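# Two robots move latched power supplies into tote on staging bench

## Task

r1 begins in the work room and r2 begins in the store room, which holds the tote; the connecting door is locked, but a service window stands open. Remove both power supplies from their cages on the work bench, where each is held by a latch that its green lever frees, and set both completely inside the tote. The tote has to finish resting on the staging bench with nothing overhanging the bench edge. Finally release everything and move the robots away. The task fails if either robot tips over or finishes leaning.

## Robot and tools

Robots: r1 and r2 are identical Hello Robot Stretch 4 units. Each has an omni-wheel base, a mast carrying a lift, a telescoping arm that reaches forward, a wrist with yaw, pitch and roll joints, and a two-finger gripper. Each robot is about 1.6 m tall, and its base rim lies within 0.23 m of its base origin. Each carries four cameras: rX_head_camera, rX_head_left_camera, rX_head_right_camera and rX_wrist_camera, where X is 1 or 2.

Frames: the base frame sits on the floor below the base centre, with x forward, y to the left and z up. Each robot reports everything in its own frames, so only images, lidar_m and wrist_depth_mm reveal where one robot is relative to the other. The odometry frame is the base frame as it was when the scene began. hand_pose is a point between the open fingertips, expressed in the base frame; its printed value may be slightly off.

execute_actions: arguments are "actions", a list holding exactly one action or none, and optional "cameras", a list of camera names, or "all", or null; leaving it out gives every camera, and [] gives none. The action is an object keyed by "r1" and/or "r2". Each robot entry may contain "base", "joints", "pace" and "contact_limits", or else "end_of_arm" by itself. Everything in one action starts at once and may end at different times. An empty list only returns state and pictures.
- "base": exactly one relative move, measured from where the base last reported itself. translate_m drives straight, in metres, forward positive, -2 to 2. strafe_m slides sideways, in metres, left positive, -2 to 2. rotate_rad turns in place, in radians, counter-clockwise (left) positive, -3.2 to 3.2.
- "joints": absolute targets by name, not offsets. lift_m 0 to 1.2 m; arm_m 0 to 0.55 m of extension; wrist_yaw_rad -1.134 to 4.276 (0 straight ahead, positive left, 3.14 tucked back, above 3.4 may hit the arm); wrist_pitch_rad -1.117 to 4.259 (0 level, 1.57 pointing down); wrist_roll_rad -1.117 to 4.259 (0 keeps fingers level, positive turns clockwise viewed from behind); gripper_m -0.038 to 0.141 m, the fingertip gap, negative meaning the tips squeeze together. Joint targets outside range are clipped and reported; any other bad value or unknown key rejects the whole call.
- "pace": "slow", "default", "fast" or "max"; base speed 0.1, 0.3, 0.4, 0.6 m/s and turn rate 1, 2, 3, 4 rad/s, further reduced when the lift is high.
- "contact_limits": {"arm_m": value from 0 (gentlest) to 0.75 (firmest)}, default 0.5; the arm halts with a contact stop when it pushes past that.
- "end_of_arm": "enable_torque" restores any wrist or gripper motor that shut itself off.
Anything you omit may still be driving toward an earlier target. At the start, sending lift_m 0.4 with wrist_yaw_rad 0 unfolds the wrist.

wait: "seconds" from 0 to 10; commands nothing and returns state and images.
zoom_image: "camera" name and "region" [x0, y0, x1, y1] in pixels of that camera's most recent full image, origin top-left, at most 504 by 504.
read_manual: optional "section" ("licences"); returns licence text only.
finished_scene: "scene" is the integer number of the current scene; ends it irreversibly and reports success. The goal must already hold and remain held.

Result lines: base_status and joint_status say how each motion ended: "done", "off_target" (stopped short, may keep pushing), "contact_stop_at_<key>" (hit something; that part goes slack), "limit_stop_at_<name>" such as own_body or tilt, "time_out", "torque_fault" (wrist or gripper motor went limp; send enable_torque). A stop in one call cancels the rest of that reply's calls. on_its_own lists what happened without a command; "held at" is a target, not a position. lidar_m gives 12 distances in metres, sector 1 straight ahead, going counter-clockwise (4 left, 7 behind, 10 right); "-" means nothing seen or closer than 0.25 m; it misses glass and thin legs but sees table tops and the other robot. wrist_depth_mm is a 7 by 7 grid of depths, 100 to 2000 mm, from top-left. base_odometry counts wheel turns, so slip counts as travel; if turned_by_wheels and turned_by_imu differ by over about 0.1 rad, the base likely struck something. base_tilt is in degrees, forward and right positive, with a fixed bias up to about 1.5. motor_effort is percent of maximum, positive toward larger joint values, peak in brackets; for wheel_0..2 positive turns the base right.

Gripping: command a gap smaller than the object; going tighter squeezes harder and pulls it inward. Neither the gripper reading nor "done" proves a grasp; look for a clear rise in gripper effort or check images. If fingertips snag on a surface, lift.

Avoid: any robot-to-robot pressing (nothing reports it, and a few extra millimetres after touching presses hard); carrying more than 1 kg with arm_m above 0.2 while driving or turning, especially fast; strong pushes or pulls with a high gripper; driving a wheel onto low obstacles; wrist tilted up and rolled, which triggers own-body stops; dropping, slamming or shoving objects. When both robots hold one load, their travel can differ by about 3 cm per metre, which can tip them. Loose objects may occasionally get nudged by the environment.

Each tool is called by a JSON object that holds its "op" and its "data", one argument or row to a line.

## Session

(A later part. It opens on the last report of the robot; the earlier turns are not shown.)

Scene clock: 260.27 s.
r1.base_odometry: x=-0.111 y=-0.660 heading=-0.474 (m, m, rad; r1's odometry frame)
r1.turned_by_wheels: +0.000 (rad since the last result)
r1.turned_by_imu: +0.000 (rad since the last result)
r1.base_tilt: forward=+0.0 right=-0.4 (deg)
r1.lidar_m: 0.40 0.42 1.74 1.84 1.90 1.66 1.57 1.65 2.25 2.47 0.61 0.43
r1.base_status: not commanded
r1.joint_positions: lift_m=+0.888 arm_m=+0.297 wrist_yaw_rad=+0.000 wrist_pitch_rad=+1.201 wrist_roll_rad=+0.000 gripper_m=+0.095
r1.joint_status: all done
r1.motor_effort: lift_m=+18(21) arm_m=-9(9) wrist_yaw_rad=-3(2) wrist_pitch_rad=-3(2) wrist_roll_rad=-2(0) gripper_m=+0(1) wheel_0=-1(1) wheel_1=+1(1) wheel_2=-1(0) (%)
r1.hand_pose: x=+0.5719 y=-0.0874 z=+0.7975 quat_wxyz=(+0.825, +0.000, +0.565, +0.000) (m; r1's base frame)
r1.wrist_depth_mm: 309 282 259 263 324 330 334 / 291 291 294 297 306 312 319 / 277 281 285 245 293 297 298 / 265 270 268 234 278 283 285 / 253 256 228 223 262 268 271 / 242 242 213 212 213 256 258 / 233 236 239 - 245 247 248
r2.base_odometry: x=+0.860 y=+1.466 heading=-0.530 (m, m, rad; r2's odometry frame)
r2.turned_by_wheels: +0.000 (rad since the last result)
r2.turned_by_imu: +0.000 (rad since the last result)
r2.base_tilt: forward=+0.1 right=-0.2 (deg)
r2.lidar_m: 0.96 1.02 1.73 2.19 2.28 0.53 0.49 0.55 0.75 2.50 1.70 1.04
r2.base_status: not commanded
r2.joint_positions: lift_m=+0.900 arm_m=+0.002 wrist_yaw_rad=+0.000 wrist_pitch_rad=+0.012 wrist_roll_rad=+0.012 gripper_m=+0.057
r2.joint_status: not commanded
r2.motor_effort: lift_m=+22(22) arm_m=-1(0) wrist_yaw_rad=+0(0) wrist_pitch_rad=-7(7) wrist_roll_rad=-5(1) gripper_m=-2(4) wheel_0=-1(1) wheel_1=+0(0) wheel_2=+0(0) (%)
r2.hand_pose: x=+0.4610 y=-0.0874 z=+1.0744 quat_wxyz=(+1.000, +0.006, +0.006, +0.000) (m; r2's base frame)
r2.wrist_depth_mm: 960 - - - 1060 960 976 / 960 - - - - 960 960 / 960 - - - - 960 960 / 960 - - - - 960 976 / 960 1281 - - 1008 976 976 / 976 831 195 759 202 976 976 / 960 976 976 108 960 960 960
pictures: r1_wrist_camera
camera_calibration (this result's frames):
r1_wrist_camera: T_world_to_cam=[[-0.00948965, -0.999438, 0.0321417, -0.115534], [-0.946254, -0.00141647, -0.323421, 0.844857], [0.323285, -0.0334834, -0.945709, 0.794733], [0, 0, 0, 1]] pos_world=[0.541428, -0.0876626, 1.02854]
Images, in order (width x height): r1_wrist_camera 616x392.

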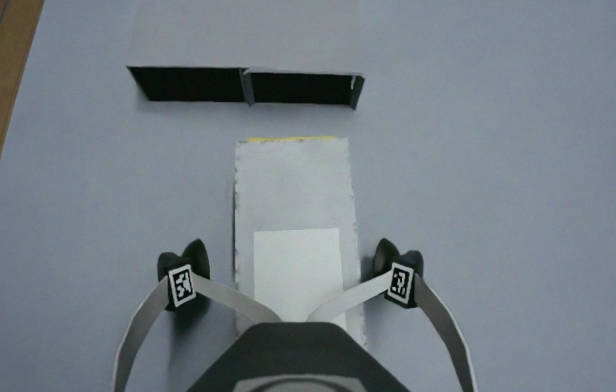

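{"op": "execute_actions", "data": {
  "actions": [
    {"r1":{"joints":{"lift_m":0.882,"gripper_m":0.06},"pace":"slow"}}
  ],
  "cameras": []
}}

{"op": "execute_actions", "data": {
  "actions": [
    {"r1":{"joints":{"lift_m":0.878,"gripper_m":-0.02}}}
  ],
  "cameras": ["r1_wrist_camera"]
}}

Scene clock: 262.23 s.
r1.base_odometry: x=-0.111 y=-0.660 heading=-0.474 (m, m, rad; r1's odometry frame)
r1.turned_by_wheels: +0.000 (rad since the last result)
r1.turned_by_imu: +0.000 (rad since the last result)
r1.base_tilt: forward=+0.0 right=-0.4 (deg)
r1.lidar_m: 0.38 0.42 1.71 1.85 1.88 1.64 1.57 1.65 2.27 2.46 0.59 0.43
r1.base_status: not commanded
r1.joint_positions: lift_m=+0.882 arm_m=+0.297 wrist_yaw_rad=+0.000 wrist_pitch_rad=+1.203 wrist_roll_rad=+0.000 gripper_m=+0.060
r1.joint_status: all done
r1.motor_effort: lift_m=+21(21) arm_m=-9(9) wrist_yaw_rad=-2(0) wrist_pitch_rad=-9(9) wrist_roll_rad=+2(2) gripper_m=-10(8) wheel_0=-1(1) wheel_1=+1(1) wheel_2=+0(0) (%)
r1.hand_pose: x=+0.5713 y=-0.0874 z=+0.7910 quat_wxyz=(+0.825, +0.000, +0.566, +0.000) (m; r1's base frame)
r1.wrist_depth_mm: 298 250 249 253 312 317 322 / 282 283 287 289 296 300 306 / 268 272 273 236 282 286 289 / 256 262 257 223 268 272 276 / 245 248 214 214 258 259 263 / 236 236 200 206 204 249 251 / 226 227 231 - 237 239 241
r2.base_odometry: x=+0.860 y=+1.466 heading=-0.530 (m, m, rad; r2's odometry frame)
r2.turned_by_wheels: +0.000 (rad since the last result)
r2.turned_by_imu: +0.000 (rad since the last result)
r2.base_tilt: forward=+0.1 right=-0.2 (deg)
r2.lidar_m: 0.97 1.00 1.75 2.20 2.31 0.52 0.50 0.53 0.75 2.50 1.72 1.04
r2.base_status: not commanded
r2.joint_positions: lift_m=+0.900 arm_m=+0.002 wrist_yaw_rad=+0.000 wrist_pitch_rad=+0.012 wrist_roll_rad=+0.012 gripper_m=+0.057
r2.joint_status: not commanded
r2.motor_effort: lift_m=+22(22) arm_m=+0(0) wrist_yaw_rad=+0(0) wrist_pitch_rad=-7(7) wrist_roll_rad=-3(1) gripper_m=-2(3) wheel_0=-1(1) wheel_1=-1(0) wheel_2=+0(0) (%)
r2.hand_pose: x=+0.4610 y=-0.0874 z=+1.0744 quat_wxyz=(+1.000, +0.006, +0.006, +0.000) (m; r2's base frame)
r2.wrist_depth_mm: 960 - - - 1078 960 976 / 960 - - - - 960 960 / 976 - - - - 976 960 / 960 - - - - 976 960 / 960 1281 - - 1008 976 960 / 960 831 195 768 202 960 976 / 960 960 960 108 976 976 976
pictures: none
No camera images: the call's "cameras" was empty. Leave "cameras" out to get every camera's image.

Scene clock: 263.77 s.
r1.base_odometry: x=-0.111 y=-0.660 heading=-0.474 (m, m, rad; r1's odometry frame)
r1.turned_by_wheels: +0.000 (rad since the last result)
r1.turned_by_imu: +0.000 (rad since the last result)
r1.base_tilt: forward=+0.0 right=-0.4 (deg)
r1.lidar_m: 0.40 0.42 1.73 1.83 1.87 1.64 1.58 1.64 2.24 2.45 0.62 0.43
r1.base_status: not commanded
r1.joint_positions: lift_m=+0.878 arm_m=+0.297 wrist_yaw_rad=+0.000 wrist_pitch_rad=+1.204 wrist_roll_rad=+0.000 gripper_m=-0.019
r1.joint_status: all done
r1.motor_effort: lift_m=+21(20) arm_m=-9(9) wrist_yaw_rad=-1(3) wrist_pitch_rad=-12(11) wrist_roll_rad=-1(1) gripper_m=-33(34) wheel_0=-1(1) wheel_1=+1(0) wheel_2=+0(0) (%)
r1.hand_pose: x=+0.5711 y=-0.0874 z=+0.7869 quat_wxyz=(+0.824, +0.000, +0.566, +0.000) (m; r1's base frame)
r1.wrist_depth_mm: 293 244 244 248 306 312 315 / 277 278 281 286 293 297 300 / 264 266 267 209 277 282 285 / 251 255 253 201 264 268 271 / 241 244 194 191 252 255 257 / 232 169 184 185 182 168 247 / 220 224 227 - 234 234 236
r2.base_odometry: x=+0.860 y=+1.466 heading=-0.530 (m, m, rad; r2's odometry frame)
r2.turned_by_wheels: +0.000 (rad since the last result)
r2.turned_by_imu: +0.000 (rad since the last result)
r2.base_tilt: forward=+0.2 right=-0.2 (deg)
r2.lidar_m: 0.95 1.02 1.70 2.19 2.30 0.52 0.51 0.54 0.70 2.51 1.72 1.02
r2.base_status: not commanded
r2.joint_positions: lift_m=+0.900 arm_m=+0.002 wrist_yaw_rad=+0.000 wrist_pitch_rad=+0.012 wrist_roll_rad=+0.012 gripper_m=+0.057
r2.joint_status: not commanded
r2.motor_effort: lift_m=+22(22) arm_m=+0(0) wrist_yaw_rad=+0(0) wrist_pitch_rad=-6(6) wrist_roll_rad=+0(3) gripper_m=-3(3) wheel_0=-1(1) wheel_1=+0(0) wheel_2=+0(0) (%)
r2.hand_pose: x=+0.4610 y=-0.0874 z=+1.0744 quat_wxyz=(+1.000, +0.006, +0.006, +0.000) (m; r2's base frame)
r2.wrist_depth_mm: 960 - - - 1060 976 976 / 960 - - - - 976 960 / 960 - - - - 960 976 / 976 - - - - 960 976 / 976 1281 - - 1008 976 960 / 976 831 195 759 202 976 976 / 960 960 960 108 960 960 976
pictures: r1_wrist_camera
camera_calibration (this result's frames):
r1_wrist_camera: T_world_to_cam=[[-0.00935632, -0.999439, 0.0321699, -0.115297], [-0.9472, -0.00145341, -0.320639, 0.839032], [0.320505, -0.0334713, -0.946655, 0.787329], [0, 0, 0, 1]] pos_world=[0.541309, -0.0876597, 1.01806]
Images, in order (width x height): r1_wrist_camera 616x392.

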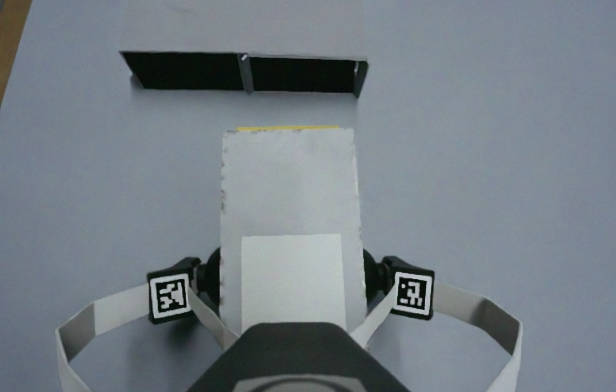

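Lifted and level. Squeeze fully and raise.

{"op": "execute_actions", "data": {
  "actions": [
    {"r1":{"joints":{"lift_m":1.12,"gripper_m":-0.038,"arm_m":0.05},"pace":"slow"}}
  ],
  "cameras": ["r1_wrist_camera","r1_head_left_camera"]
}}

Scene clock: 267.57 s.
r1.base_odometry: x=-0.111 y=-0.660 heading=-0.474 (m, m, rad; r1's odometry frame)
r1.turned_by_wheels: +0.000 (rad since the last result)
r1.turned_by_imu: +0.000 (rad since the last result)
r1.base_tilt: forward=+0.0 right=-0.4 (deg)
r1.lidar_m: 0.38 0.42 1.74 1.84 1.86 1.64 1.55 1.66 2.26 2.46 0.58 0.25
r1.base_status: not commanded
r1.joint_positions: lift_m=+1.120 arm_m=+0.052 wrist_yaw_rad=+0.000 wrist_pitch_rad=+1.204 wrist_roll_rad=+0.000 gripper_m=-0.037
r1.joint_status: all done
r1.motor_effort: lift_m=+27(27) arm_m=-9(8) wrist_yaw_rad=-2(3) wrist_pitch_rad=-11(11) wrist_roll_rad=+1(1) gripper_m=-36(37) wheel_0=-1(1) wheel_1=+1(1) wheel_2=+0(0) (%)
r1.hand_pose: x=+0.3262 y=-0.0874 z=+1.0285 quat_wxyz=(+0.824, +0.000, +0.566, +0.000) (m; r1's base frame)
r1.wrist_depth_mm: 1464 1464 580 580 603 615 627 / 1366 1366 559 569 585 580 597 / 1281 1308 521 204 544 554 559 / 1229 512 496 197 517 521 530 / 1182 1229 190 189 1281 1255 1255 / 1160 167 180 182 182 168 1229 / 1098 1118 1118 - 1160 1160 1182
r2.base_odometry: x=+0.860 y=+1.466 heading=-0.530 (m, m, rad; r2's odometry frame)
r2.turned_by_wheels: +0.000 (rad since the last result)
r2.turned_by_imu: +0.001 (rad since the last result)
r2.base_tilt: forward=+0.1 right=-0.2 (deg)
r2.lidar_m: 0.95 1.02 1.75 2.19 2.31 0.53 0.48 0.53 0.75 2.52 1.68 1.01
r2.base_status: not commanded
r2.joint_positions: lift_m=+0.900 arm_m=+0.002 wrist_yaw_rad=+0.000 wrist_pitch_rad=+0.012 wrist_roll_rad=+0.012 gripper_m=+0.057
r2.joint_status: not commanded
r2.motor_effort: lift_m=+22(22) arm_m=+0(0) wrist_yaw_rad=+0(0) wrist_pitch_rad=-6(6) wrist_roll_rad=-1(1) gripper_m=-2(4) wheel_0=-1(1) wheel_1=+0(1) wheel_2=+0(0) (%)
r2.hand_pose: x=+0.4610 y=-0.0874 z=+1.0744 quat_wxyz=(+1.000, +0.006, +0.006, +0.000) (m; r2's base frame)
r2.wrist_depth_mm: 960 - - - 1060 960 976 / 960 - - - - 960 960 / 960 - - - - 960 976 / 976 - - - - 976 976 / 960 1281 - - 1008 960 976 / 960 831 195 759 202 976 976 / 960 976 960 108 960 976 976
pictures: r1_head_left_camera, r1_wrist_camera
camera_calibration (this result's frames):
r1_wrist_camera: T_world_to_cam=[[-0.00939515, -0.999438, 0.0321692, -0.125351], [-0.94718, -0.00141856, -0.320699, 0.68455], [0.320565, -0.0334831, -0.946635, 1.09449], [0, 0, 0, 1]] pos_world=[0.296361, -0.0876624, 1.25964]
Images, in order (width x height): r1_head_left_camera 420x672, r1_wrist_camera 616x392.

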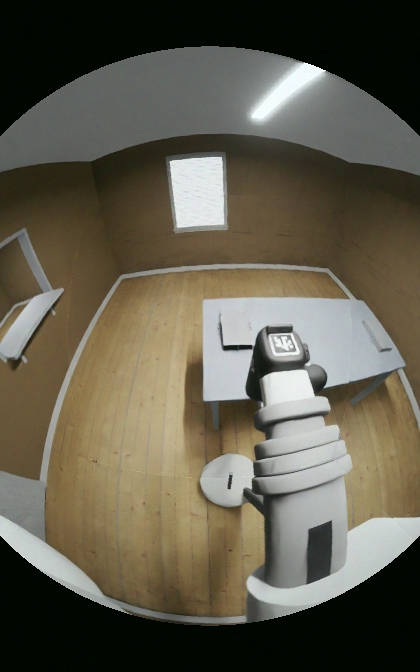

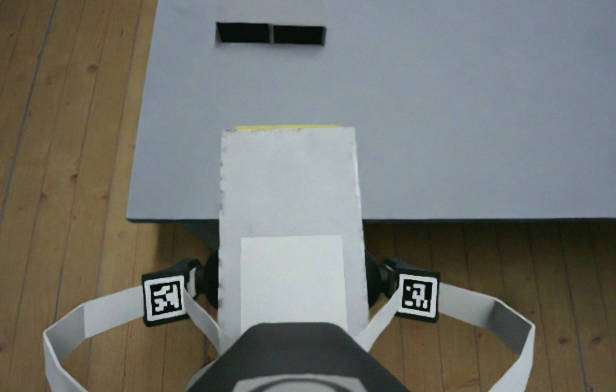

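{"op": "execute_actions", "data": {
  "actions": [
    {"r1":{"base":{"rotate_rad":1.6},"pace":"slow"}}
  ],
  "cameras": []
}}

{"op": "execute_actions", "data": {
  "actions": [
    {"r1":{"base":{"translate_m":0.7}}}
  ],
  "cameras": ["r1_head_camera","r1_wrist_camera","r1_head_right_camera"]
}}

Scene clock: 270.57 s.
r1.base_odometry: x=-0.111 y=-0.660 heading=+1.125 (m, m, rad; r1's odometry frame)
r1.turned_by_wheels: +1.600 (rad since the last result)
r1.turned_by_imu: +1.620 (rad since the last result)
r1.base_tilt: forward=-0.1 right=-0.4 (deg)
r1.lidar_m: 1.83 1.86 1.63 1.56 1.64 2.29 2.43 0.61 0.43 0.41 0.44 0.25
r1.base_status: done
r1.joint_positions: lift_m=+1.120 arm_m=+0.052 wrist_yaw_rad=+0.000 wrist_pitch_rad=+1.203 wrist_roll_rad=+0.000 gripper_m=-0.037
r1.joint_status: not commanded
r1.motor_effort: lift_m=+26(27) arm_m=-9(10) wrist_yaw_rad=-2(3) wrist_pitch_rad=-11(11) wrist_roll_rad=-1(1) gripper_m=-36(34) wheel_0=-2(4) wheel_1=+0(2) wheel_2=+0(5) (%)
r1.hand_pose: x=+0.3262 y=-0.0874 z=+1.0285 quat_wxyz=(+0.824, +0.000, +0.566, +0.000) (m; r1's base frame)
r1.wrist_depth_mm: 1499 1464 1499 1464 1537 1537 1576 / 1366 1366 1430 1464 1430 1464 1464 / 1336 1308 1308 205 1430 1397 1430 / 1229 1255 198 197 1308 1336 1366 / 1182 1182 189 189 1281 1281 1255 / 1138 167 180 182 181 168 1205 / 1098 1118 1118 - 1160 1160 1182
r2.base_odometry: x=+0.860 y=+1.466 heading=-0.530 (m, m, rad; r2's odometry frame)
r2.turned_by_wheels: +0.000 (rad since the last result)
r2.turned_by_imu: +0.001 (rad since the last result)
r2.base_tilt: forward=+0.1 right=-0.2 (deg)
r2.lidar_m: 0.94 1.02 1.71 2.20 2.30 0.51 0.49 0.53 0.74 2.51 1.73 1.00
r2.base_status: not commanded
r2.joint_positions: lift_m=+0.900 arm_m=+0.002 wrist_yaw_rad=+0.000 wrist_pitch_rad=+0.012 wrist_roll_rad=+0.012 gripper_m=+0.057
r2.joint_status: not commanded
r2.motor_effort: lift_m=+21(22) arm_m=+0(0) wrist_yaw_rad=+0(0) wrist_pitch_rad=-6(7) wrist_roll_rad=-1(1) gripper_m=-2(3) wheel_0=-1(1) wheel_1=+0(0) wheel_2=+0(0) (%)
r2.hand_pose: x=+0.4610 y=-0.0874 z=+1.0744 quat_wxyz=(+1.000, +0.006, +0.006, +0.000) (m; r2's base frame)
r2.wrist_depth_mm: 960 - - - 1060 960 960 / 960 - - - - 960 976 / 960 - - - - 960 976 / 960 - - - - 976 960 / 960 1281 - - 1008 960 976 / 960 831 195 768 202 976 976 / 960 976 960 108 976 976 976
pictures: none
No camera images: the call's "cameras" was empty. Leave "cameras" out to get every camera's image.

Scene clock: 274.40 s.
r1.base_odometry: x=+0.191 y=-0.028 heading=+1.125 (m, m, rad; r1's odometry frame)
r1.turned_by_wheels: +0.000 (rad since the last result)
r1.turned_by_imu: +0.001 (rad since the last result)
r1.base_tilt: forward=-0.1 right=-0.4 (deg)
r1.lidar_m: 1.12 1.18 1.61 1.56 1.64 2.28 1.67 0.72 0.86 3.17 1.31 0.25
r1.base_status: done
r1.joint_positions: lift_m=+1.120 arm_m=+0.052 wrist_yaw_rad=+0.000 wrist_pitch_rad=+1.203 wrist_roll_rad=+0.000 gripper_m=-0.037
r1.joint_status: not commanded
r1.motor_effort: lift_m=+26(26) arm_m=-9(9) wrist_yaw_rad=-1(2) wrist_pitch_rad=-10(11) wrist_roll_rad=+2(1) gripper_m=-36(35) wheel_0=+0(4) wheel_1=-1(1) wheel_2=+0(9) (%)
r1.hand_pose: x=+0.3262 y=-0.0874 z=+1.0285 quat_wxyz=(+0.824, +0.000, +0.566, +0.000) (m; r1's base frame)
r1.wrist_depth_mm: 1160 1160 1160 1182 1160 1182 1138 / 1336 1366 1397 1366 1464 1430 1397 / 1308 1336 1308 205 1366 1397 1397 / 1229 1281 199 197 1308 1336 1336 / 1205 1205 189 189 1229 1281 1281 / 1138 167 180 182 182 168 1229 / 1098 1118 1138 - 1160 1160 1182
r2.base_odometry: x=+0.860 y=+1.466 heading=-0.530 (m, m, rad; r2's odometry frame)
r2.turned_by_wheels: +0.000 (rad since the last result)
r2.turned_by_imu: +0.001 (rad since the last result)
r2.base_tilt: forward=+0.1 right=-0.2 (deg)
r2.lidar_m: 0.97 1.02 1.72 2.21 2.32 0.50 0.48 0.54 0.76 2.50 1.68 1.02
r2.base_status: not commanded
r2.joint_positions: lift_m=+0.900 arm_m=+0.002 wrist_yaw_rad=+0.000 wrist_pitch_rad=+0.012 wrist_roll_rad=+0.012 gripper_m=+0.057
r2.joint_status: not commanded
r2.motor_effort: lift_m=+22(22) arm_m=+0(0) wrist_yaw_rad=+0(0) wrist_pitch_rad=-7(7) wrist_roll_rad=-1(2) gripper_m=-4(2) wheel_0=+0(1) wheel_1=+0(0) wheel_2=+0(0) (%)
r2.hand_pose: x=+0.4610 y=-0.0874 z=+1.0744 quat_wxyz=(+1.000, +0.006, +0.006, +0.000) (m; r2's base frame)
r2.wrist_depth_mm: 960 - - - 1060 976 976 / 960 - - - - 976 960 / 960 - - - - 960 960 / 960 - - - - 976 960 / 960 1281 - - 1008 960 976 / 960 831 195 759 202 976 960 / 976 946 960 108 976 976 976
pictures: r1_head_camera, r1_head_right_camera, r1_wrist_camera
camera_calibration (this result's frames):
r1_wrist_camera: T_world_to_cam=[[-0.00939677, -0.999438, 0.0321655, -0.125347], [-0.947107, -0.00142344, -0.320915, 0.684757], [0.320781, -0.0334797, -0.946562, 1.09439], [0, 0, 0, 1]] pos_world=[0.296302, -0.0876619, 1.25969]
Images, in order (width x height): r1_head_camera 420x560, r1_head_right_camera 420x672, r1_wrist_camera 616x392.

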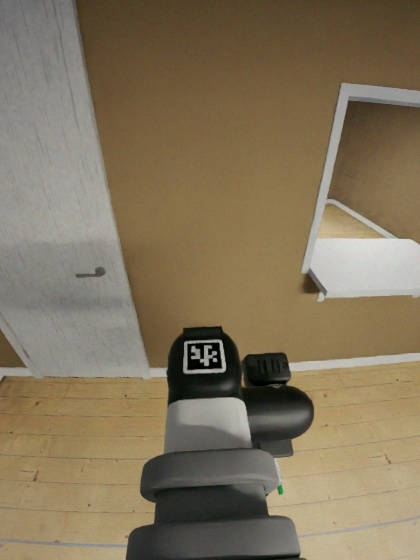

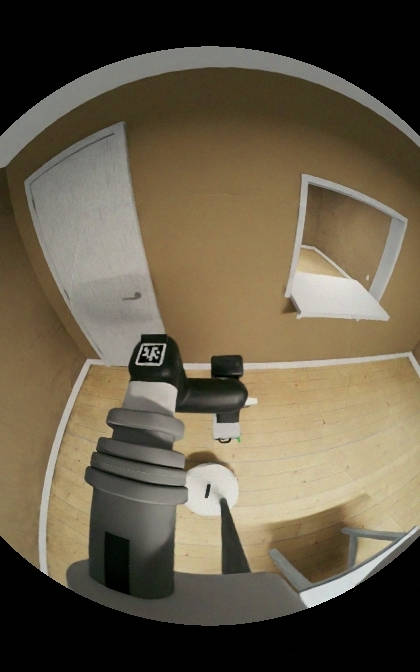

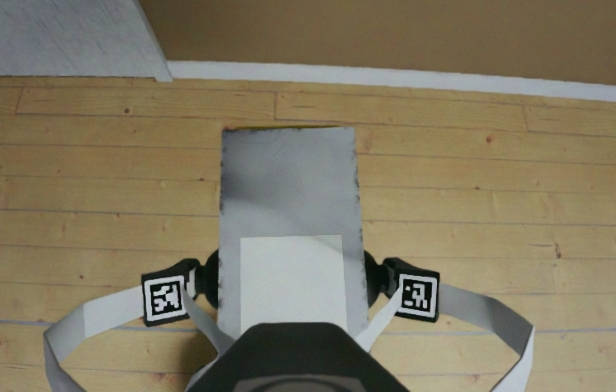

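{"op": "execute_actions", "data": {
  "actions": [
    {"r1":{"base":{"strafe_m":-0.85}}}
  ],
  "cameras": ["r1_head_camera","r1_wrist_camera","r2_head_camera"]
}}

Scene clock: 278.67 s.
r1.base_odometry: x=+0.958 y=-0.394 heading=+1.125 (m, m, rad; r1's odometry frame)
r1.turned_by_wheels: +0.000 (rad since the last result)
r1.turned_by_imu: +0.001 (rad since the last result)
r1.base_tilt: forward=-0.1 right=-0.4 (deg)
r1.lidar_m: 0.89 0.96 1.65 2.40 2.53 0.60 0.56 0.60 2.39 2.32 1.57 0.25
r1.base_status: done
r1.joint_positions: lift_m=+1.120 arm_m=+0.052 wrist_yaw_rad=+0.000 wrist_pitch_rad=+1.203 wrist_roll_rad=+0.000 gripper_m=-0.037
r1.joint_status: not commanded
r1.motor_effort: lift_m=+26(26) arm_m=-9(9) wrist_yaw_rad=-2(1) wrist_pitch_rad=-10(10) wrist_roll_rad=+1(0) gripper_m=-34(35) wheel_0=-1(9) wheel_1=+2(5) wheel_2=-2(2) (%)
r1.hand_pose: x=+0.3261 y=-0.0874 z=+1.0285 quat_wxyz=(+0.824, +0.000, +0.566, +0.000) (m; r1's base frame)
r1.wrist_depth_mm: 1160 1160 1160 1160 1138 1138 1098 / 1397 1366 1366 1430 1366 1366 1366 / 1336 1308 1308 205 1366 1430 1430 / 1255 1229 198 197 1308 1366 1308 / 1182 1205 189 189 1255 1255 1255 / 1118 167 180 181 182 168 1229 / 1078 1138 1118 - 1138 1160 1182
r2.base_odometry: x=+0.860 y=+1.466 heading=-0.530 (m, m, rad; r2's odometry frame)
r2.turned_by_wheels: +0.000 (rad since the last result)
r2.turned_by_imu: +0.001 (rad since the last result)
r2.base_tilt: forward=+0.1 right=-0.2 (deg)
r2.lidar_m: 0.95 1.02 1.73 2.19 2.29 0.53 0.49 0.54 0.73 2.51 1.72 0.98
r2.base_status: not commanded
r2.joint_positions: lift_m=+0.900 arm_m=+0.002 wrist_yaw_rad=+0.000 wrist_pitch_rad=+0.012 wrist_roll_rad=+0.012 gripper_m=+0.057
r2.joint_status: not commanded
r2.motor_effort: lift_m=+22(22) arm_m=+0(0) wrist_yaw_rad=+0(0) wrist_pitch_rad=-6(7) wrist_roll_rad=-2(2) gripper_m=-3(4) wheel_0=-1(1) wheel_1=+0(0) wheel_2=+0(0) (%)
r2.hand_pose: x=+0.4610 y=-0.0874 z=+1.0744 quat_wxyz=(+1.000, +0.006, +0.006, +0.000) (m; r2's base frame)
r2.wrist_depth_mm: 960 - - - 1060 976 960 / 960 - - - - 976 976 / 976 - - - - 976 976 / 960 - - - - 960 960 / 960 1255 - - 1008 976 976 / 976 831 195 759 202 976 976 / 960 976 960 108 976 976 976
pictures: r1_head_camera, r1_wrist_camera, r2_head_camera
camera_calibration (this result's frames):
r1_wrist_camera: T_world_to_cam=[[-0.00953414, -0.999437, 0.0321664, -0.125318], [-0.947138, -0.00129033, -0.320824, 0.684645], [0.320685, -0.0335248, -0.946592, 1.09445], [0, 0, 0, 1]] pos_world=[0.296285, -0.0876723, 1.25968]
Images, in order (width x height): r1_head_camera 420x560, r1_wrist_camera 616x392, r2_head_camera 420x560.

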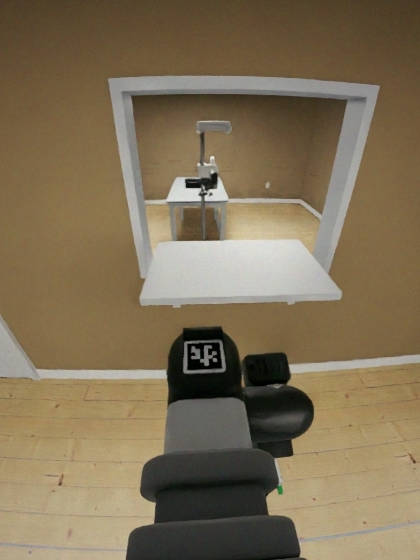

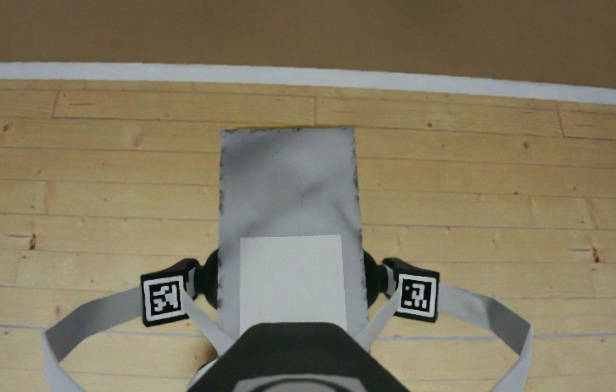

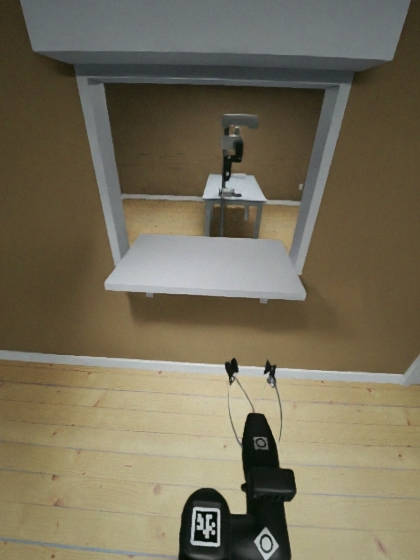

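{"op": "execute_actions", "data": {
  "actions": [
    {"r1":{"base":{"translate_m":0.55}},"r2":{"joints":{"lift_m":1.15,"wrist_pitch_rad":1.2,"gripper_m":0.11},"base":{"strafe_m":0.1}}}
  ],
  "cameras": []
}}

{"op": "execute_actions", "data": {
  "actions": [
    {"r1":{"joints":{"arm_m":0.40}}}
  ],
  "cameras": ["r1_head_camera","r1_wrist_camera","r2_head_camera"]
}}

Scene clock: 282.33 s.
r1.base_odometry: x=+1.195 y=+0.102 heading=+1.125 (m, m, rad; r1's odometry frame)
r1.turned_by_wheels: +0.000 (rad since the last result)
r1.turned_by_imu: +0.001 (rad since the last result)
r1.base_tilt: forward=-0.1 right=-0.3 (deg)
r1.lidar_m: 0.35 0.38 0.85 2.40 2.52 1.17 1.11 3.31 2.42 2.15 0.51 0.25
r1.base_status: done
r1.joint_positions: lift_m=+1.120 arm_m=+0.052 wrist_yaw_rad=+0.000 wrist_pitch_rad=+1.203 wrist_roll_rad=+0.000 gripper_m=-0.037
r1.joint_status: not commanded
r1.motor_effort: lift_m=+26(26) arm_m=-9(9) wrist_yaw_rad=-3(1) wrist_pitch_rad=-10(12) wrist_roll_rad=+2(1) gripper_m=-35(37) wheel_0=+0(4) wheel_1=+0(6) wheel_2=+1(8) (%)
r1.hand_pose: x=+0.3262 y=-0.0874 z=+1.0285 quat_wxyz=(+0.824, +0.000, +0.566, +0.000) (m; r1's base frame)
r1.wrist_depth_mm: 399 404 404 415 421 427 433 / 375 382 389 394 397 404 407 / 359 366 366 205 379 382 389 / 343 347 345 196 362 366 370 / 1205 1182 189 189 351 1255 1229 / 1138 167 180 181 182 168 1229 / 1098 1138 1118 - 1138 1118 1160
r2.base_odometry: x=+0.911 y=+1.553 heading=-0.530 (m, m, rad; r2's odometry frame)
r2.turned_by_wheels: +0.000 (rad since the last result)
r2.turned_by_imu: +0.001 (rad since the last result)
r2.base_tilt: forward=+0.1 right=-0.2 (deg)
r2.lidar_m: 0.97 1.04 1.75 2.10 2.15 3.03 0.48 0.53 0.72 2.61 1.72 1.01
r2.base_status: done
r2.joint_positions: lift_m=+1.150 arm_m=+0.002 wrist_yaw_rad=+0.000 wrist_pitch_rad=+1.201 wrist_roll_rad=+0.012 gripper_m=+0.110
r2.joint_status: all done
r2.motor_effort: lift_m=+22(23) arm_m=+0(0) wrist_yaw_rad=+0(0) wrist_pitch_rad=-2(4) wrist_roll_rad=-2(2) gripper_m=-1(2) wheel_0=-2(10) wheel_1=+0(9) wheel_2=+0(1) (%)
r2.hand_pose: x=+0.2769 y=-0.0874 z=+1.0590 quat_wxyz=(+0.825, +0.005, +0.565, -0.003) (m; r2's base frame)
r2.wrist_depth_mm: 1160 1160 1182 1182 1205 1229 1255 / 1397 1397 1430 1430 1430 1499 1464 / 1464 1430 1464 1430 1430 1464 1430 / 1397 1366 1366 1366 1336 1336 1336 / 1281 1281 1281 1281 1281 1281 1255 / 1229 1205 201 1205 1182 1205 1205 / 1160 1160 1138 108 1160 1138 1138
pictures: none
No camera images: the call's "cameras" was empty. Leave "cameras" out to get every camera's image.

Scene clock: 284.50 s.
r1.base_odometry: x=+1.195 y=+0.102 heading=+1.125 (m, m, rad; r1's odometry frame)
r1.turned_by_wheels: +0.000 (rad since the last result)
r1.turned_by_imu: +0.000 (rad since the last result)
r1.base_tilt: forward=+0.0 right=-0.4 (deg)
r1.lidar_m: 0.35 0.37 0.86 2.39 2.50 1.17 1.11 3.28 2.41 2.15 0.52 0.37
r1.base_status: not commanded
r1.joint_positions: lift_m=+1.120 arm_m=+0.398 wrist_yaw_rad=+0.000 wrist_pitch_rad=+1.203 wrist_roll_rad=+0.000 gripper_m=-0.037
r1.joint_status: all done
r1.motor_effort: lift_m=+26(26) arm_m=+9(9) wrist_yaw_rad=-2(2) wrist_pitch_rad=-11(12) wrist_roll_rad=-2(0) gripper_m=-37(36) wheel_0=+0(0) wheel_1=+0(0) wheel_2=+0(1) (%)
r1.hand_pose: x=+0.6730 y=-0.0874 z=+1.0286 quat_wxyz=(+0.824, +0.000, +0.566, +0.000) (m; r1's base frame)
r1.wrist_depth_mm: 394 399 402 410 1397 1499 1576 / 375 379 382 389 397 399 404 / 359 362 362 204 375 379 387 / 342 345 342 196 357 364 366 / 325 329 189 189 342 345 349 / 314 167 180 181 182 168 334 / 298 303 306 - 315 317 319
r2.base_odometry: x=+0.911 y=+1.553 heading=-0.530 (m, m, rad; r2's odometry frame)
r2.turned_by_wheels: +0.000 (rad since the last result)
r2.turned_by_imu: +0.001 (rad since the last result)
r2.base_tilt: forward=+0.1 right=-0.2 (deg)
r2.lidar_m: 0.95 1.00 1.76 2.09 2.20 3.02 0.50 0.54 0.75 2.63 1.71 1.01
r2.base_status: not commanded
r2.joint_positions: lift_m=+1.150 arm_m=+0.002 wrist_yaw_rad=+0.000 wrist_pitch_rad=+1.201 wrist_roll_rad=+0.012 gripper_m=+0.110
r2.joint_status: not commanded
r2.motor_effort: lift_m=+23(22) arm_m=+0(0) wrist_yaw_rad=+0(0) wrist_pitch_rad=-2(2) wrist_roll_rad=-4(3) gripper_m=-1(1) wheel_0=-2(2) wheel_1=+0(0) wheel_2=+0(0) (%)
r2.hand_pose: x=+0.2769 y=-0.0874 z=+1.0590 quat_wxyz=(+0.825, +0.005, +0.565, -0.003) (m; r2's base frame)
r2.wrist_depth_mm: 1138 1160 1160 1205 1205 1229 1281 / 1397 1397 1430 1430 1464 1464 1499 / 1464 1464 1464 1430 1430 1430 1397 / 1366 1336 1366 1366 1336 1366 1336 / 1281 1281 1281 1281 1281 1281 1255 / 1229 1229 200 1229 1182 1205 1205 / 1160 1160 1160 108 1160 1138 1138
pictures: r1_head_camera, r1_wrist_camera, r2_head_camera
camera_calibration (this result's frames):
r1_wrist_camera: T_world_to_cam=[[-0.00921141, -0.99944, 0.032163, -0.122191], [-0.94703, -0.00160632, -0.321142, 1.01345], [0.321014, -0.0334175, -0.946485, 0.982922], [0, 0, 0, 1]] pos_world=[0.643106, -0.0876477, 1.25971]
Images, in order (width x height): r1_head_camera 420x560, r1_wrist_camera 616x392, r2_head_camera 420x560.

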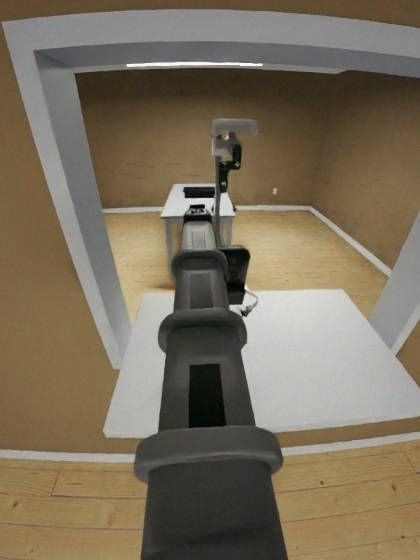

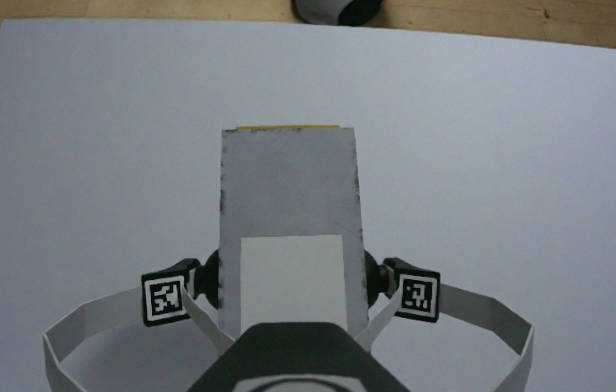

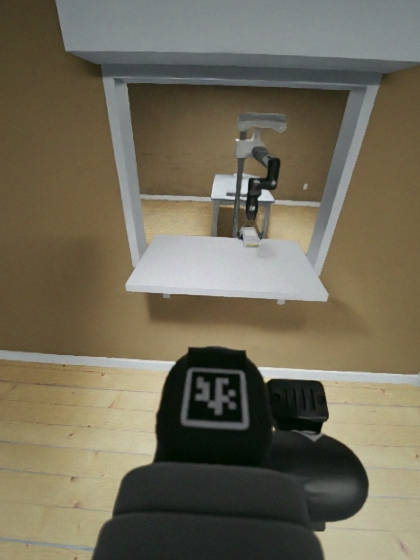

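{"op": "execute_actions", "data": {
  "actions": [
    {"r1":{"joints":{"lift_m":1.024,"gripper_m":0.0}}}
  ],
  "cameras": []
}}

Scene clock: 286.23 s.
r1.base_odometry: x=+1.195 y=+0.102 heading=+1.125 (m, m, rad; r1's odometry frame)
r1.turned_by_wheels: +0.000 (rad since the last result)
r1.turned_by_imu: +0.000 (rad since the last result)
r1.base_tilt: forward=-0.1 right=-0.3 (deg)
r1.lidar_m: 0.34 0.37 0.84 2.39 2.51 1.17 1.12 3.28 2.41 2.14 0.52 0.39
r1.base_status: not commanded
r1.joint_positions: lift_m=+1.024 arm_m=+0.398 wrist_yaw_rad=+0.000 wrist_pitch_rad=+1.203 wrist_roll_rad=+0.000 gripper_m=+0.001
r1.joint_status: all done
r1.motor_effort: lift_m=+22(25) arm_m=+9(9) wrist_yaw_rad=-3(2) wrist_pitch_rad=-10(10) wrist_roll_rad=+1(1) gripper_m=-31(33) wheel_0=+0(0) wheel_1=+0(0) wheel_2=+1(0) (%)
r1.hand_pose: x=+0.6729 y=-0.0874 z=+0.9329 quat_wxyz=(+0.824, +0.000, +0.566, +0.000) (m; r1's base frame)
r1.wrist_depth_mm: 283 287 290 296 298 304 307 / 271 273 277 281 285 289 291 / 257 259 259 213 270 274 278 / 246 247 246 205 258 260 265 / 234 237 197 196 246 248 252 / 225 171 187 189 189 234 240 / 217 219 221 - 228 229 230
r2.base_odometry: x=+0.911 y=+1.553 heading=-0.530 (m, m, rad; r2's odometry frame)
r2.turned_by_wheels: +0.000 (rad since the last result)
r2.turned_by_imu: +0.000 (rad since the last result)
r2.base_tilt: forward=+0.2 right=-0.2 (deg)
r2.lidar_m: 0.97 1.00 1.72 2.10 2.17 3.04 0.49 0.53 0.74 2.63 1.70 1.02
r2.base_status: not commanded
r2.joint_positions: lift_m=+1.150 arm_m=+0.002 wrist_yaw_rad=+0.000 wrist_pitch_rad=+1.201 wrist_roll_rad=+0.012 gripper_m=+0.110
r2.joint_status: not commanded
r2.motor_effort: lift_m=+22(22) arm_m=+0(0) wrist_yaw_rad=+0(0) wrist_pitch_rad=-2(2) wrist_roll_rad=-2(3) gripper_m=-2(1) wheel_0=-2(2) wheel_1=+0(0) wheel_2=+0(0) (%)
r2.hand_pose: x=+0.2769 y=-0.0874 z=+1.0590 quat_wxyz=(+0.825, +0.005, +0.565, -0.003) (m; r2's base frame)
r2.wrist_depth_mm: 1160 1160 1182 1205 1205 1229 1255 / 1366 1397 1397 1430 1430 1499 1499 / 1464 1464 1464 1430 1430 1430 1430 / 1397 1366 1366 1366 1336 1366 1336 / 1308 1281 1281 1281 1281 1281 1255 / 1229 1205 201 1229 1205 1205 1205 / 1160 1182 1160 108 1160 1138 1160
pictures: none
No camera images: the call's "cameras" was empty. Leave "cameras" out to get every camera's image.

{"op": "execute_actions", "data": {
  "actions": [
    {"r1":{"joints":{"gripper_m":0.03},"pace":"slow"}}
  ],
  "cameras": []
}}

{"op": "execute_actions", "data": {
  "actions": [
    {"r1":{"joints":{"gripper_m":0.1,"lift_m":1.037},"pace":"slow"}}
  ],
  "cameras": ["r1_wrist_camera"]
}}

Scene clock: 287.83 s.
r1.base_odometry: x=+1.195 y=+0.102 heading=+1.125 (m, m, rad; r1's odometry frame)
r1.turned_by_wheels: +0.000 (rad since the last result)
r1.turned_by_imu: +0.000 (rad since the last result)
r1.base_tilt: forward=-0.1 right=-0.3 (deg)
r1.lidar_m: 0.35 0.37 0.86 2.39 2.51 1.19 1.11 3.28 2.41 2.16 0.52 0.38
r1.base_status: not commanded
r1.joint_positions: lift_m=+1.024 arm_m=+0.398 wrist_yaw_rad=+0.000 wrist_pitch_rad=+1.204 wrist_roll_rad=+0.000 gripper_m=+0.031
r1.joint_status: all done
r1.motor_effort: lift_m=+22(22) arm_m=+9(9) wrist_yaw_rad=+0(0) wrist_pitch_rad=-15(15) wrist_roll_rad=+1(0) gripper_m=-20(29) wheel_0=+0(0) wheel_1=+0(0) wheel_2=+0(0) (%)
r1.hand_pose: x=+0.6726 y=-0.0875 z=+0.9328 quat_wxyz=(+0.824, +0.000, +0.566, +0.000) (m; r1's base frame)
r1.wrist_depth_mm: 283 289 291 296 298 306 309 / 270 276 277 281 285 289 294 / 258 262 263 224 270 276 279 / 245 248 247 213 258 262 265 / 236 238 206 204 248 250 252 / 225 224 194 195 195 238 241 / 217 219 222 - 228 229 231
r2.base_odometry: x=+0.911 y=+1.553 heading=-0.530 (m, m, rad; r2's odometry frame)
r2.turned_by_wheels: +0.000 (rad since the last result)
r2.turned_by_imu: +0.000 (rad since the last result)
r2.base_tilt: forward=+0.1 right=-0.2 (deg)
r2.lidar_m: 0.97 1.00 1.74 2.10 2.19 3.02 0.49 0.54 0.76 2.61 1.72 1.03
r2.base_status: not commanded
r2.joint_positions: lift_m=+1.150 arm_m=+0.002 wrist_yaw_rad=+0.000 wrist_pitch_rad=+1.201 wrist_roll_rad=+0.012 gripper_m=+0.110
r2.joint_status: not commanded
r2.motor_effort: lift_m=+22(23) arm_m=+0(0) wrist_yaw_rad=+0(0) wrist_pitch_rad=-2(2) wrist_roll_rad=-2(3) gripper_m=-1(1) wheel_0=-2(2) wheel_1=+0(0) wheel_2=+0(0) (%)
r2.hand_pose: x=+0.2769 y=-0.0874 z=+1.0590 quat_wxyz=(+0.825, +0.005, +0.565, -0.003) (m; r2's base frame)
r2.wrist_depth_mm: 1138 1160 1182 1205 1205 1229 1255 / 1397 1397 1397 1430 1430 1464 1499 / 1464 1464 1430 1430 1430 1430 1430 / 1366 1366 1366 1366 1336 1366 1336 / 1281 1281 1281 1281 1281 1255 1281 / 1229 1229 200 1205 1182 1205 1205 / 1160 1160 1138 108 1160 1138 1138
pictures: none
No camera images: the call's "cameras" was empty. Leave "cameras" out to get every camera's image.

Scene clock: 290.67 s.
r1.base_odometry: x=+1.195 y=+0.102 heading=+1.125 (m, m, rad; r1's odometry frame)
r1.turned_by_wheels: +0.000 (rad since the last result)
r1.turned_by_imu: +0.000 (rad since the last result)
r1.base_tilt: forward=-0.1 right=-0.3 (deg)
r1.lidar_m: 0.35 0.38 0.85 2.40 2.52 1.17 1.11 3.26 2.40 2.14 0.50 0.39
r1.base_status: not commanded
r1.joint_positions: lift_m=+1.037 arm_m=+0.398 wrist_yaw_rad=+0.000 wrist_pitch_rad=+1.201 wrist_roll_rad=+0.000 gripper_m=+0.100
r1.joint_status: all done
r1.motor_effort: lift_m=+23(26) arm_m=+9(9) wrist_yaw_rad=+0(0) wrist_pitch_rad=-4(13) wrist_roll_rad=+1(0) gripper_m=-1(23) wheel_0=+0(0) wheel_1=+1(0) wheel_2=+0(0) (%)
r1.hand_pose: x=+0.6735 y=-0.0874 z=+0.9460 quat_wxyz=(+0.825, +0.000, +0.565, +0.000) (m; r1's base frame)
r1.wrist_depth_mm: 303 306 309 317 319 324 329 / 287 291 296 298 303 307 312 / 274 277 279 260 289 291 297 / 260 264 262 229 274 278 281 / 250 251 220 218 259 265 267 / 240 238 206 208 245 253 255 / 229 231 236 - 242 242 245
r2.base_odometry: x=+0.911 y=+1.553 heading=-0.530 (m, m, rad; r2's odometry frame)
r2.turned_by_wheels: +0.000 (rad since the last result)
r2.turned_by_imu: +0.001 (rad since the last result)
r2.base_tilt: forward=+0.1 right=-0.2 (deg)
r2.lidar_m: 0.96 1.03 1.73 2.08 2.20 3.04 0.49 0.52 0.75 2.63 1.72 1.02
r2.base_status: not commanded
r2.joint_positions: lift_m=+1.150 arm_m=+0.002 wrist_yaw_rad=+0.000 wrist_pitch_rad=+1.201 wrist_roll_rad=+0.012 gripper_m=+0.110
r2.joint_status: not commanded
r2.motor_effort: lift_m=+23(22) arm_m=+0(0) wrist_yaw_rad=+0(0) wrist_pitch_rad=-2(2) wrist_roll_rad=-1(2) gripper_m=-1(2) wheel_0=-2(2) wheel_1=+0(0) wheel_2=+0(1) (%)
r2.hand_pose: x=+0.2769 y=-0.0874 z=+1.0590 quat_wxyz=(+0.825, +0.005, +0.565, -0.003) (m; r2's base frame)
r2.wrist_depth_mm: 1160 1160 1182 1182 1205 1255 1255 / 1366 1397 1430 1464 1464 1464 1499 / 1464 1430 1464 1430 1430 1430 1430 / 1397 1366 1366 1366 1336 1336 1366 / 1308 1281 1281 1281 1281 1281 1281 / 1229 1229 201 1205 1182 1205 1205 / 1182 1160 1160 108 1138 1138 1138
pictures: r1_wrist_camera
camera_calibration (this result's frames):
r1_wrist_camera: T_world_to_cam=[[-0.00976887, -0.999435, 0.032146, -0.11919], [-0.946461, -0.00113207, -0.322817, 0.988584], [0.322671, -0.0335785, -0.945915, 0.902929], [0, 0, 0, 1]] pos_world=[0.643143, -0.0876846, 1.17706]
Images, in order (width x height): r1_wrist_camera 616x392.

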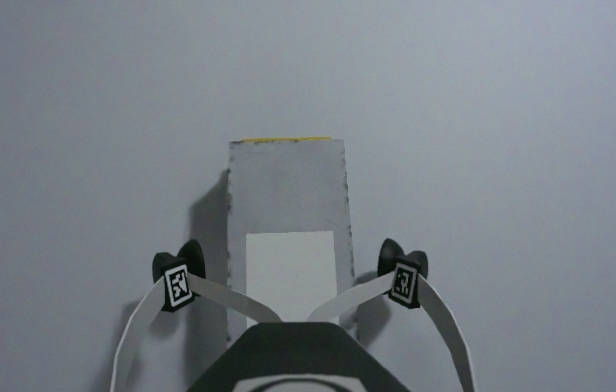

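{"op": "execute_actions", "data": {
  "actions": [
    {"r1":{"joints":{"lift_m":1.11}},"r2":{"base":{"translate_m":0.2}}}
  ],
  "cameras": []
}}

{"op": "execute_actions", "data": {
  "actions": [
    {"r1":{"joints":{"arm_m":0.0},"base":{"translate_m":-0.3},"pace":"fast"},"r2":{"base":{"translate_m":0.4}}}
  ],
  "cameras": ["r2_head_camera","r2_wrist_camera"]
}}

Scene clock: 293.00 s.
r1.base_odometry: x=+1.195 y=+0.102 heading=+1.125 (m, m, rad; r1's odometry frame)
r1.turned_by_wheels: +0.000 (rad since the last result)
r1.turned_by_imu: +0.000 (rad since the last result)
r1.base_tilt: forward=+0.0 right=-0.3 (deg)
r1.lidar_m: 0.37 0.40 0.86 2.39 2.52 1.17 1.11 3.29 2.39 2.15 0.52 0.36
r1.base_status: not commanded
r1.joint_positions: lift_m=+1.110 arm_m=+0.398 wrist_yaw_rad=+0.000 wrist_pitch_rad=+1.201 wrist_roll_rad=+0.000 gripper_m=+0.100
r1.joint_status: all done
r1.motor_effort: lift_m=+23(25) arm_m=+9(9) wrist_yaw_rad=+0(1) wrist_pitch_rad=-5(4) wrist_roll_rad=+0(0) gripper_m=-1(1) wheel_0=+0(0) wheel_1=+0(0) wheel_2=+0(0) (%)
r1.hand_pose: x=+0.6735 y=-0.0874 z=+1.0190 quat_wxyz=(+0.825, +0.000, +0.565, +0.000) (m; r1's base frame)
r1.wrist_depth_mm: 387 389 397 402 407 991 1537 / 368 375 377 382 389 394 402 / 349 353 359 366 370 373 377 / 336 338 342 306 353 353 359 / 320 324 322 294 334 342 342 / 306 306 281 278 315 325 327 / 294 298 303 - 309 309 314
r2.base_odometry: x=+1.083 y=+1.452 heading=-0.530 (m, m, rad; r2's odometry frame)
r2.turned_by_wheels: +0.000 (rad since the last result)
r2.turned_by_imu: +0.001 (rad since the last result)
r2.base_tilt: forward=+0.1 right=-0.2 (deg)
r2.lidar_m: 0.76 0.81 1.43 2.10 2.20 3.03 0.67 0.76 2.68 2.60 1.44 0.78
r2.base_status: done
r2.joint_positions: lift_m=+1.150 arm_m=+0.002 wrist_yaw_rad=+0.000 wrist_pitch_rad=+1.201 wrist_roll_rad=+0.012 gripper_m=+0.110
r2.joint_status: not commanded
r2.motor_effort: lift_m=+22(22) arm_m=+0(0) wrist_yaw_rad=+1(0) wrist_pitch_rad=-2(2) wrist_roll_rad=+0(1) gripper_m=+0(2) wheel_0=+4(8) wheel_1=+3(7) wheel_2=-3(11) (%)
r2.hand_pose: x=+0.2769 y=-0.0874 z=+1.0591 quat_wxyz=(+0.825, +0.005, +0.565, -0.003) (m; r2's base frame)
r2.wrist_depth_mm: 917 931 931 946 960 976 1008 / 1098 1138 1138 1160 1182 1182 1205 / 1366 1397 1430 1397 1430 1397 1397 / 1366 1366 1366 1336 1336 1336 1336 / 1308 1281 1281 1281 1281 1281 1281 / 1229 1205 201 1205 1182 1182 1182 / 1160 1138 1160 108 1160 1118 1138
pictures: none
No camera images: the call's "cameras" was empty. Leave "cameras" out to get every camera's image.

Scene clock: 295.80 s.
r1.base_odometry: x=+1.065 y=-0.169 heading=+1.125 (m, m, rad; r1's odometry frame)
r1.turned_by_wheels: +0.000 (rad since the last result)
r1.turned_by_imu: +0.000 (rad since the last result)
r1.base_tilt: forward=-0.1 right=-0.3 (deg)
r1.lidar_m: 0.65 0.70 1.29 2.40 2.50 0.83 0.81 0.89 2.39 2.35 1.21 0.67
r1.base_status: done
r1.joint_positions: lift_m=+1.110 arm_m=+0.003 wrist_yaw_rad=+0.000 wrist_pitch_rad=+1.201 wrist_roll_rad=+0.000 gripper_m=+0.100
r1.joint_status: all done
r1.motor_effort: lift_m=+23(23) arm_m=-9(12) wrist_yaw_rad=-1(1) wrist_pitch_rad=-5(4) wrist_roll_rad=-2(0) gripper_m=-1(1) wheel_0=-1(9) wheel_1=+0(3) wheel_2=+0(10) (%)
r1.hand_pose: x=+0.2777 y=-0.0874 z=+1.0191 quat_wxyz=(+0.825, +0.000, +0.565, +0.000) (m; r1's base frame)
r1.wrist_depth_mm: 878 878 878 878 866 866 866 / 1098 1098 1078 1078 1098 1060 1025 / 1281 1255 1308 1336 1366 1336 1366 / 1229 1229 1281 1308 1308 1366 1308 / 1205 1229 1229 1229 1229 1255 1281 / 1160 1118 1138 1138 1182 1205 1229 / 1118 1098 1025 - 1138 1160 1160
r2.base_odometry: x=+1.428 y=+1.250 heading=-0.530 (m, m, rad; r2's odometry frame)
r2.turned_by_wheels: +0.000 (rad since the last result)
r2.turned_by_imu: +0.002 (rad since the last result)
r2.base_tilt: forward=+0.1 right=-0.2 (deg)
r2.lidar_m: 0.37 0.38 0.53 2.11 2.18 3.01 1.10 1.20 2.74 2.27 0.53 0.42
r2.base_status: done
r2.joint_positions: lift_m=+1.150 arm_m=+0.002 wrist_yaw_rad=+0.000 wrist_pitch_rad=+1.201 wrist_roll_rad=+0.012 gripper_m=+0.110
r2.joint_status: not commanded
r2.motor_effort: lift_m=+22(22) arm_m=-1(0) wrist_yaw_rad=+0(0) wrist_pitch_rad=-2(2) wrist_roll_rad=-4(1) gripper_m=-1(1) wheel_0=+4(8) wheel_1=+1(7) wheel_2=-2(12) (%)
r2.hand_pose: x=+0.2769 y=-0.0874 z=+1.0591 quat_wxyz=(+0.825, +0.005, +0.565, -0.003) (m; r2's base frame)
r2.wrist_depth_mm: 500 500 496 488 480 488 484 / 466 462 462 459 459 455 455 / 436 433 433 430 427 427 427 / 410 413 413 415 413 418 436 / 1281 1281 1255 1281 1281 1281 1255 / 1229 1229 201 1229 1182 1205 1205 / 1160 1160 1182 108 1160 1138 1138
pictures: r2_head_camera, r2_wrist_camera
camera_calibration (this result's frames):
r2_wrist_camera: T_world_to_cam=[[-0.0484679, -0.99881, -0.00539311, -0.0726056], [-0.930311, 0.0471079, -0.363734, 0.709355], [0.363555, -0.0126122, -0.931487, 1.11745], [0, 0, 0, 1]] pos_world=[0.250147, -0.091842, 1.29852]
Images, in order (width x height): r2_head_camera 420x560, r2_wrist_camera 616x392.

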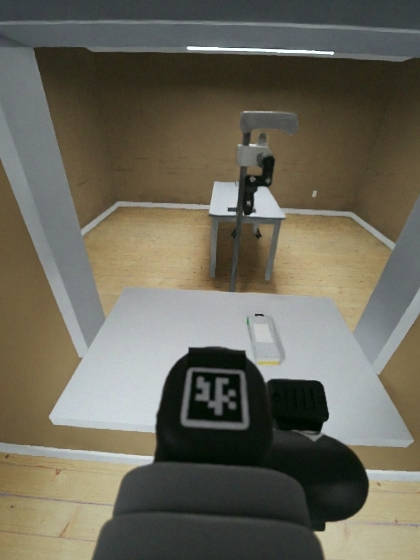

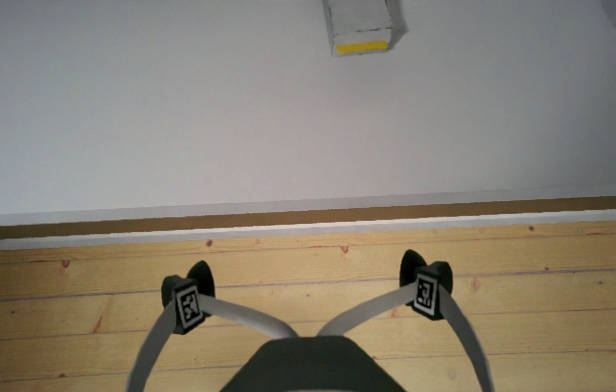

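{"op": "execute_actions", "data": {
  "actions": [
    {"r1":{"base":{"strafe_m":-0.85},"joints":{"lift_m":0.9,"wrist_pitch_rad":0.35,"gripper_m":0.04},"pace":"fast"},"r2":{"base":{"strafe_m":-0.088},"joints":{"arm_m":0.42,"lift_m":1.12}}}
  ],
  "cameras": ["r2_wrist_camera"]
}}

Scene clock: 299.90 s.
r1.base_odometry: x=+1.832 y=-0.535 heading=+1.126 (m, m, rad; r1's odometry frame)
r1.turned_by_wheels: +0.000 (rad since the last result)
r1.turned_by_imu: +0.004 (rad since the last result)
r1.base_tilt: forward=+0.0 right=-0.3 (deg)
r1.lidar_m: 0.77 0.68 0.92 3.25 1.18 0.98 3.51 2.09 1.54 1.47 1.19 0.90
r1.base_status: done
r1.joint_positions: lift_m=+0.900 arm_m=+0.003 wrist_yaw_rad=+0.000 wrist_pitch_rad=+0.352 wrist_roll_rad=+0.000 gripper_m=+0.040
r1.joint_status: all done
r1.motor_effort: lift_m=+19(21) arm_m=-9(9) wrist_yaw_rad=-1(0) wrist_pitch_rad=-8(12) wrist_roll_rad=+0(1) gripper_m=-3(3) wheel_0=+0(12) wheel_1=+2(5) wheel_2=+1(1) (%)
r1.hand_pose: x=+0.4442 y=-0.0874 z=+0.9788 quat_wxyz=(+0.985, +0.000, +0.175, +0.000) (m; r1's base frame)
r1.wrist_depth_mm: - 564 564 569 569 574 574 / - 603 597 597 603 603 609 / 661 634 634 634 640 640 647 / 462 668 676 683 683 683 691 / 715 715 715 715 723 732 741 / 778 768 195 759 195 788 809 / 831 842 820 - 842 854 866
r2.base_odometry: x=+1.384 y=+1.174 heading=-0.530 (m, m, rad; r2's odometry frame)
r2.turned_by_wheels: +0.000 (rad since the last result)
r2.turned_by_imu: +0.001 (rad since the last result)
r2.base_tilt: forward=+0.1 right=-0.2 (deg)
r2.lidar_m: 0.36 0.41 0.55 2.17 2.26 3.12 1.11 1.17 2.64 2.15 0.56 0.40
r2.base_status: done
r2.joint_positions: lift_m=+1.120 arm_m=+0.419 wrist_yaw_rad=+0.000 wrist_pitch_rad=+1.201 wrist_roll_rad=+0.012 gripper_m=+0.110
r2.joint_status: all done
r2.motor_effort: lift_m=+17(20) arm_m=+7(9) wrist_yaw_rad=+0(0) wrist_pitch_rad=-2(3) wrist_roll_rad=-2(1) gripper_m=-1(1) wheel_0=+3(12) wheel_1=-2(9) wheel_2=+0(1) (%)
r2.hand_pose: x=+0.6939 y=-0.0874 z=+1.0295 quat_wxyz=(+0.825, +0.005, +0.565, -0.003) (m; r2's base frame)
r2.wrist_depth_mm: 1618 1618 1618 1618 1618 1576 1576 / 427 427 424 421 421 415 421 / 399 397 397 394 394 392 389 / 375 373 370 370 368 366 366 / 353 353 351 310 347 347 345 / 336 332 200 291 322 325 329 / 317 314 315 108 315 309 312
pictures: r2_wrist_camera
camera_calibration (this result's frames):
r2_wrist_camera: T_world_to_cam=[[-0.0483035, -0.998818, -0.00539288, -0.052654], [-0.93032, 0.0469548, -0.363731, 1.08648], [0.363554, -0.0125524, -0.931489, 0.938292], [0, 0, 0, 1]] pos_world=[0.667109, -0.0918293, 1.26891]
Images, in order (width x height): r2_wrist_camera 616x392.

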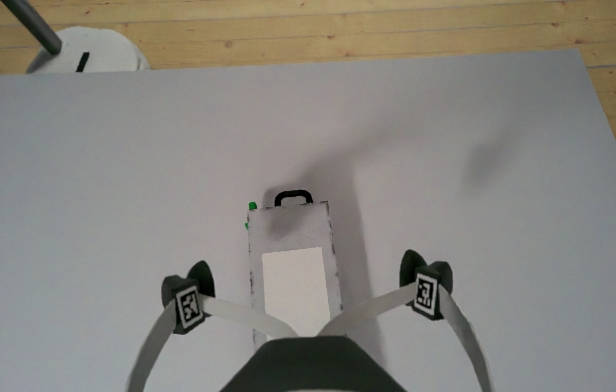

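{"op": "execute_actions", "data": {
  "actions": [
    {"r1":{"base":{"translate_m":-2.0},"pace":"fast"},"r2":{"base":{"strafe_m":0.011},"joints":{"arm_m":0.405,"lift_m":1.045,"gripper_m":0.1},"pace":"slow"}}
  ],
  "cameras": ["r2_wrist_camera","r1_head_left_camera"]
}}

Scene clock: 307.03 s.
r1.base_odometry: x=+0.971 y=-2.340 heading=+1.125 (m, m, rad; r1's odometry frame)
r1.turned_by_wheels: +0.000 (rad since the last result)
r1.turned_by_imu: -0.002 (rad since the last result)
r1.base_tilt: forward=-0.1 right=-0.4 (deg)
r1.lidar_m: 2.64 0.75 0.54 0.54 0.56 1.49 1.42 1.49 1.48 1.43 1.51 2.07
r1.base_status: done
r1.joint_positions: lift_m=+0.900 arm_m=+0.003 wrist_yaw_rad=+0.000 wrist_pitch_rad=+0.352 wrist_roll_rad=+0.000 gripper_m=+0.040
r1.joint_status: not commanded
r1.motor_effort: lift_m=+19(19) arm_m=-9(9) wrist_yaw_rad=-1(1) wrist_pitch_rad=-7(8) wrist_roll_rad=+0(1) gripper_m=-3(3) wheel_0=+0(8) wheel_1=+0(3) wheel_2=-1(9) (%)
r1.hand_pose: x=+0.4442 y=-0.0874 z=+0.9788 quat_wxyz=(+0.985, +0.000, +0.175, +0.000) (m; r1's base frame)
r1.wrist_depth_mm: - - - - - - 1756 / - - - - - - 1921 / - - - - - - 1808 / - - - - - - 1863 / 1708 1983 - - - - 1808 / 1397 1537 195 1499 196 1661 1576 / 1229 1281 1366 - 1366 1366 1366
r2.base_odometry: x=+1.389 y=+1.183 heading=-0.530 (m, m, rad; r2's odometry frame)
r2.turned_by_wheels: +0.000 (rad since the last result)
r2.turned_by_imu: +0.002 (rad since the last result)
r2.base_tilt: forward=+0.1 right=-0.1 (deg)
r2.lidar_m: 0.38 0.38 0.57 2.19 2.30 3.13 1.11 1.19 2.66 2.15 0.55 0.41
r2.base_status: done
r2.joint_positions: lift_m=+1.045 arm_m=+0.406 wrist_yaw_rad=+0.000 wrist_pitch_rad=+1.201 wrist_roll_rad=+0.012 gripper_m=+0.100
r2.joint_status: all done
r2.motor_effort: lift_m=+17(17) arm_m=-8(9) wrist_yaw_rad=+0(0) wrist_pitch_rad=-2(3) wrist_roll_rad=-1(2) gripper_m=-1(0) wheel_0=-4(6) wheel_1=+2(7) wheel_2=+0(2) (%)
r2.hand_pose: x=+0.6817 y=-0.0874 z=+0.9545 quat_wxyz=(+0.825, +0.005, +0.565, -0.003) (m; r2's base frame)
r2.wrist_depth_mm: 359 357 357 355 353 351 349 / 334 332 332 330 329 327 325 / 312 312 310 309 307 307 306 / 294 293 289 248 289 289 287 / 277 276 274 234 272 272 272 / 262 262 198 220 216 256 257 / 249 246 246 108 245 242 244
pictures: r1_head_left_camera, r2_wrist_camera
camera_calibration (this result's frames):
r2_wrist_camera: T_world_to_cam=[[-0.0483036, -0.998818, -0.00539291, -0.0536457], [-0.93032, 0.0469549, -0.363731, 1.04789], [0.363554, -0.0125524, -0.931489, 0.872874], [0, 0, 0, 1]] pos_world=[0.654946, -0.0918293, 1.19393]
Images, in order (width x height): r1_head_left_camera 420x672, r2_wrist_camera 616x392.

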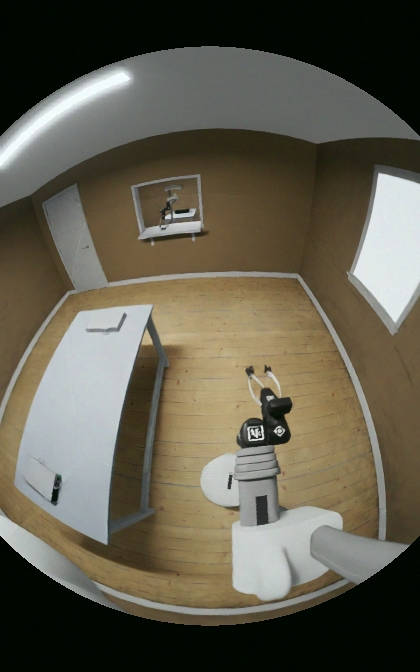

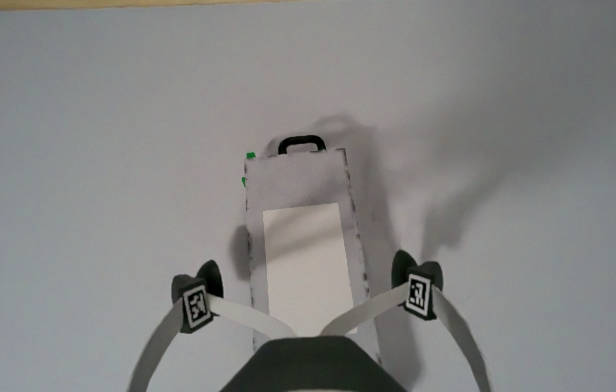

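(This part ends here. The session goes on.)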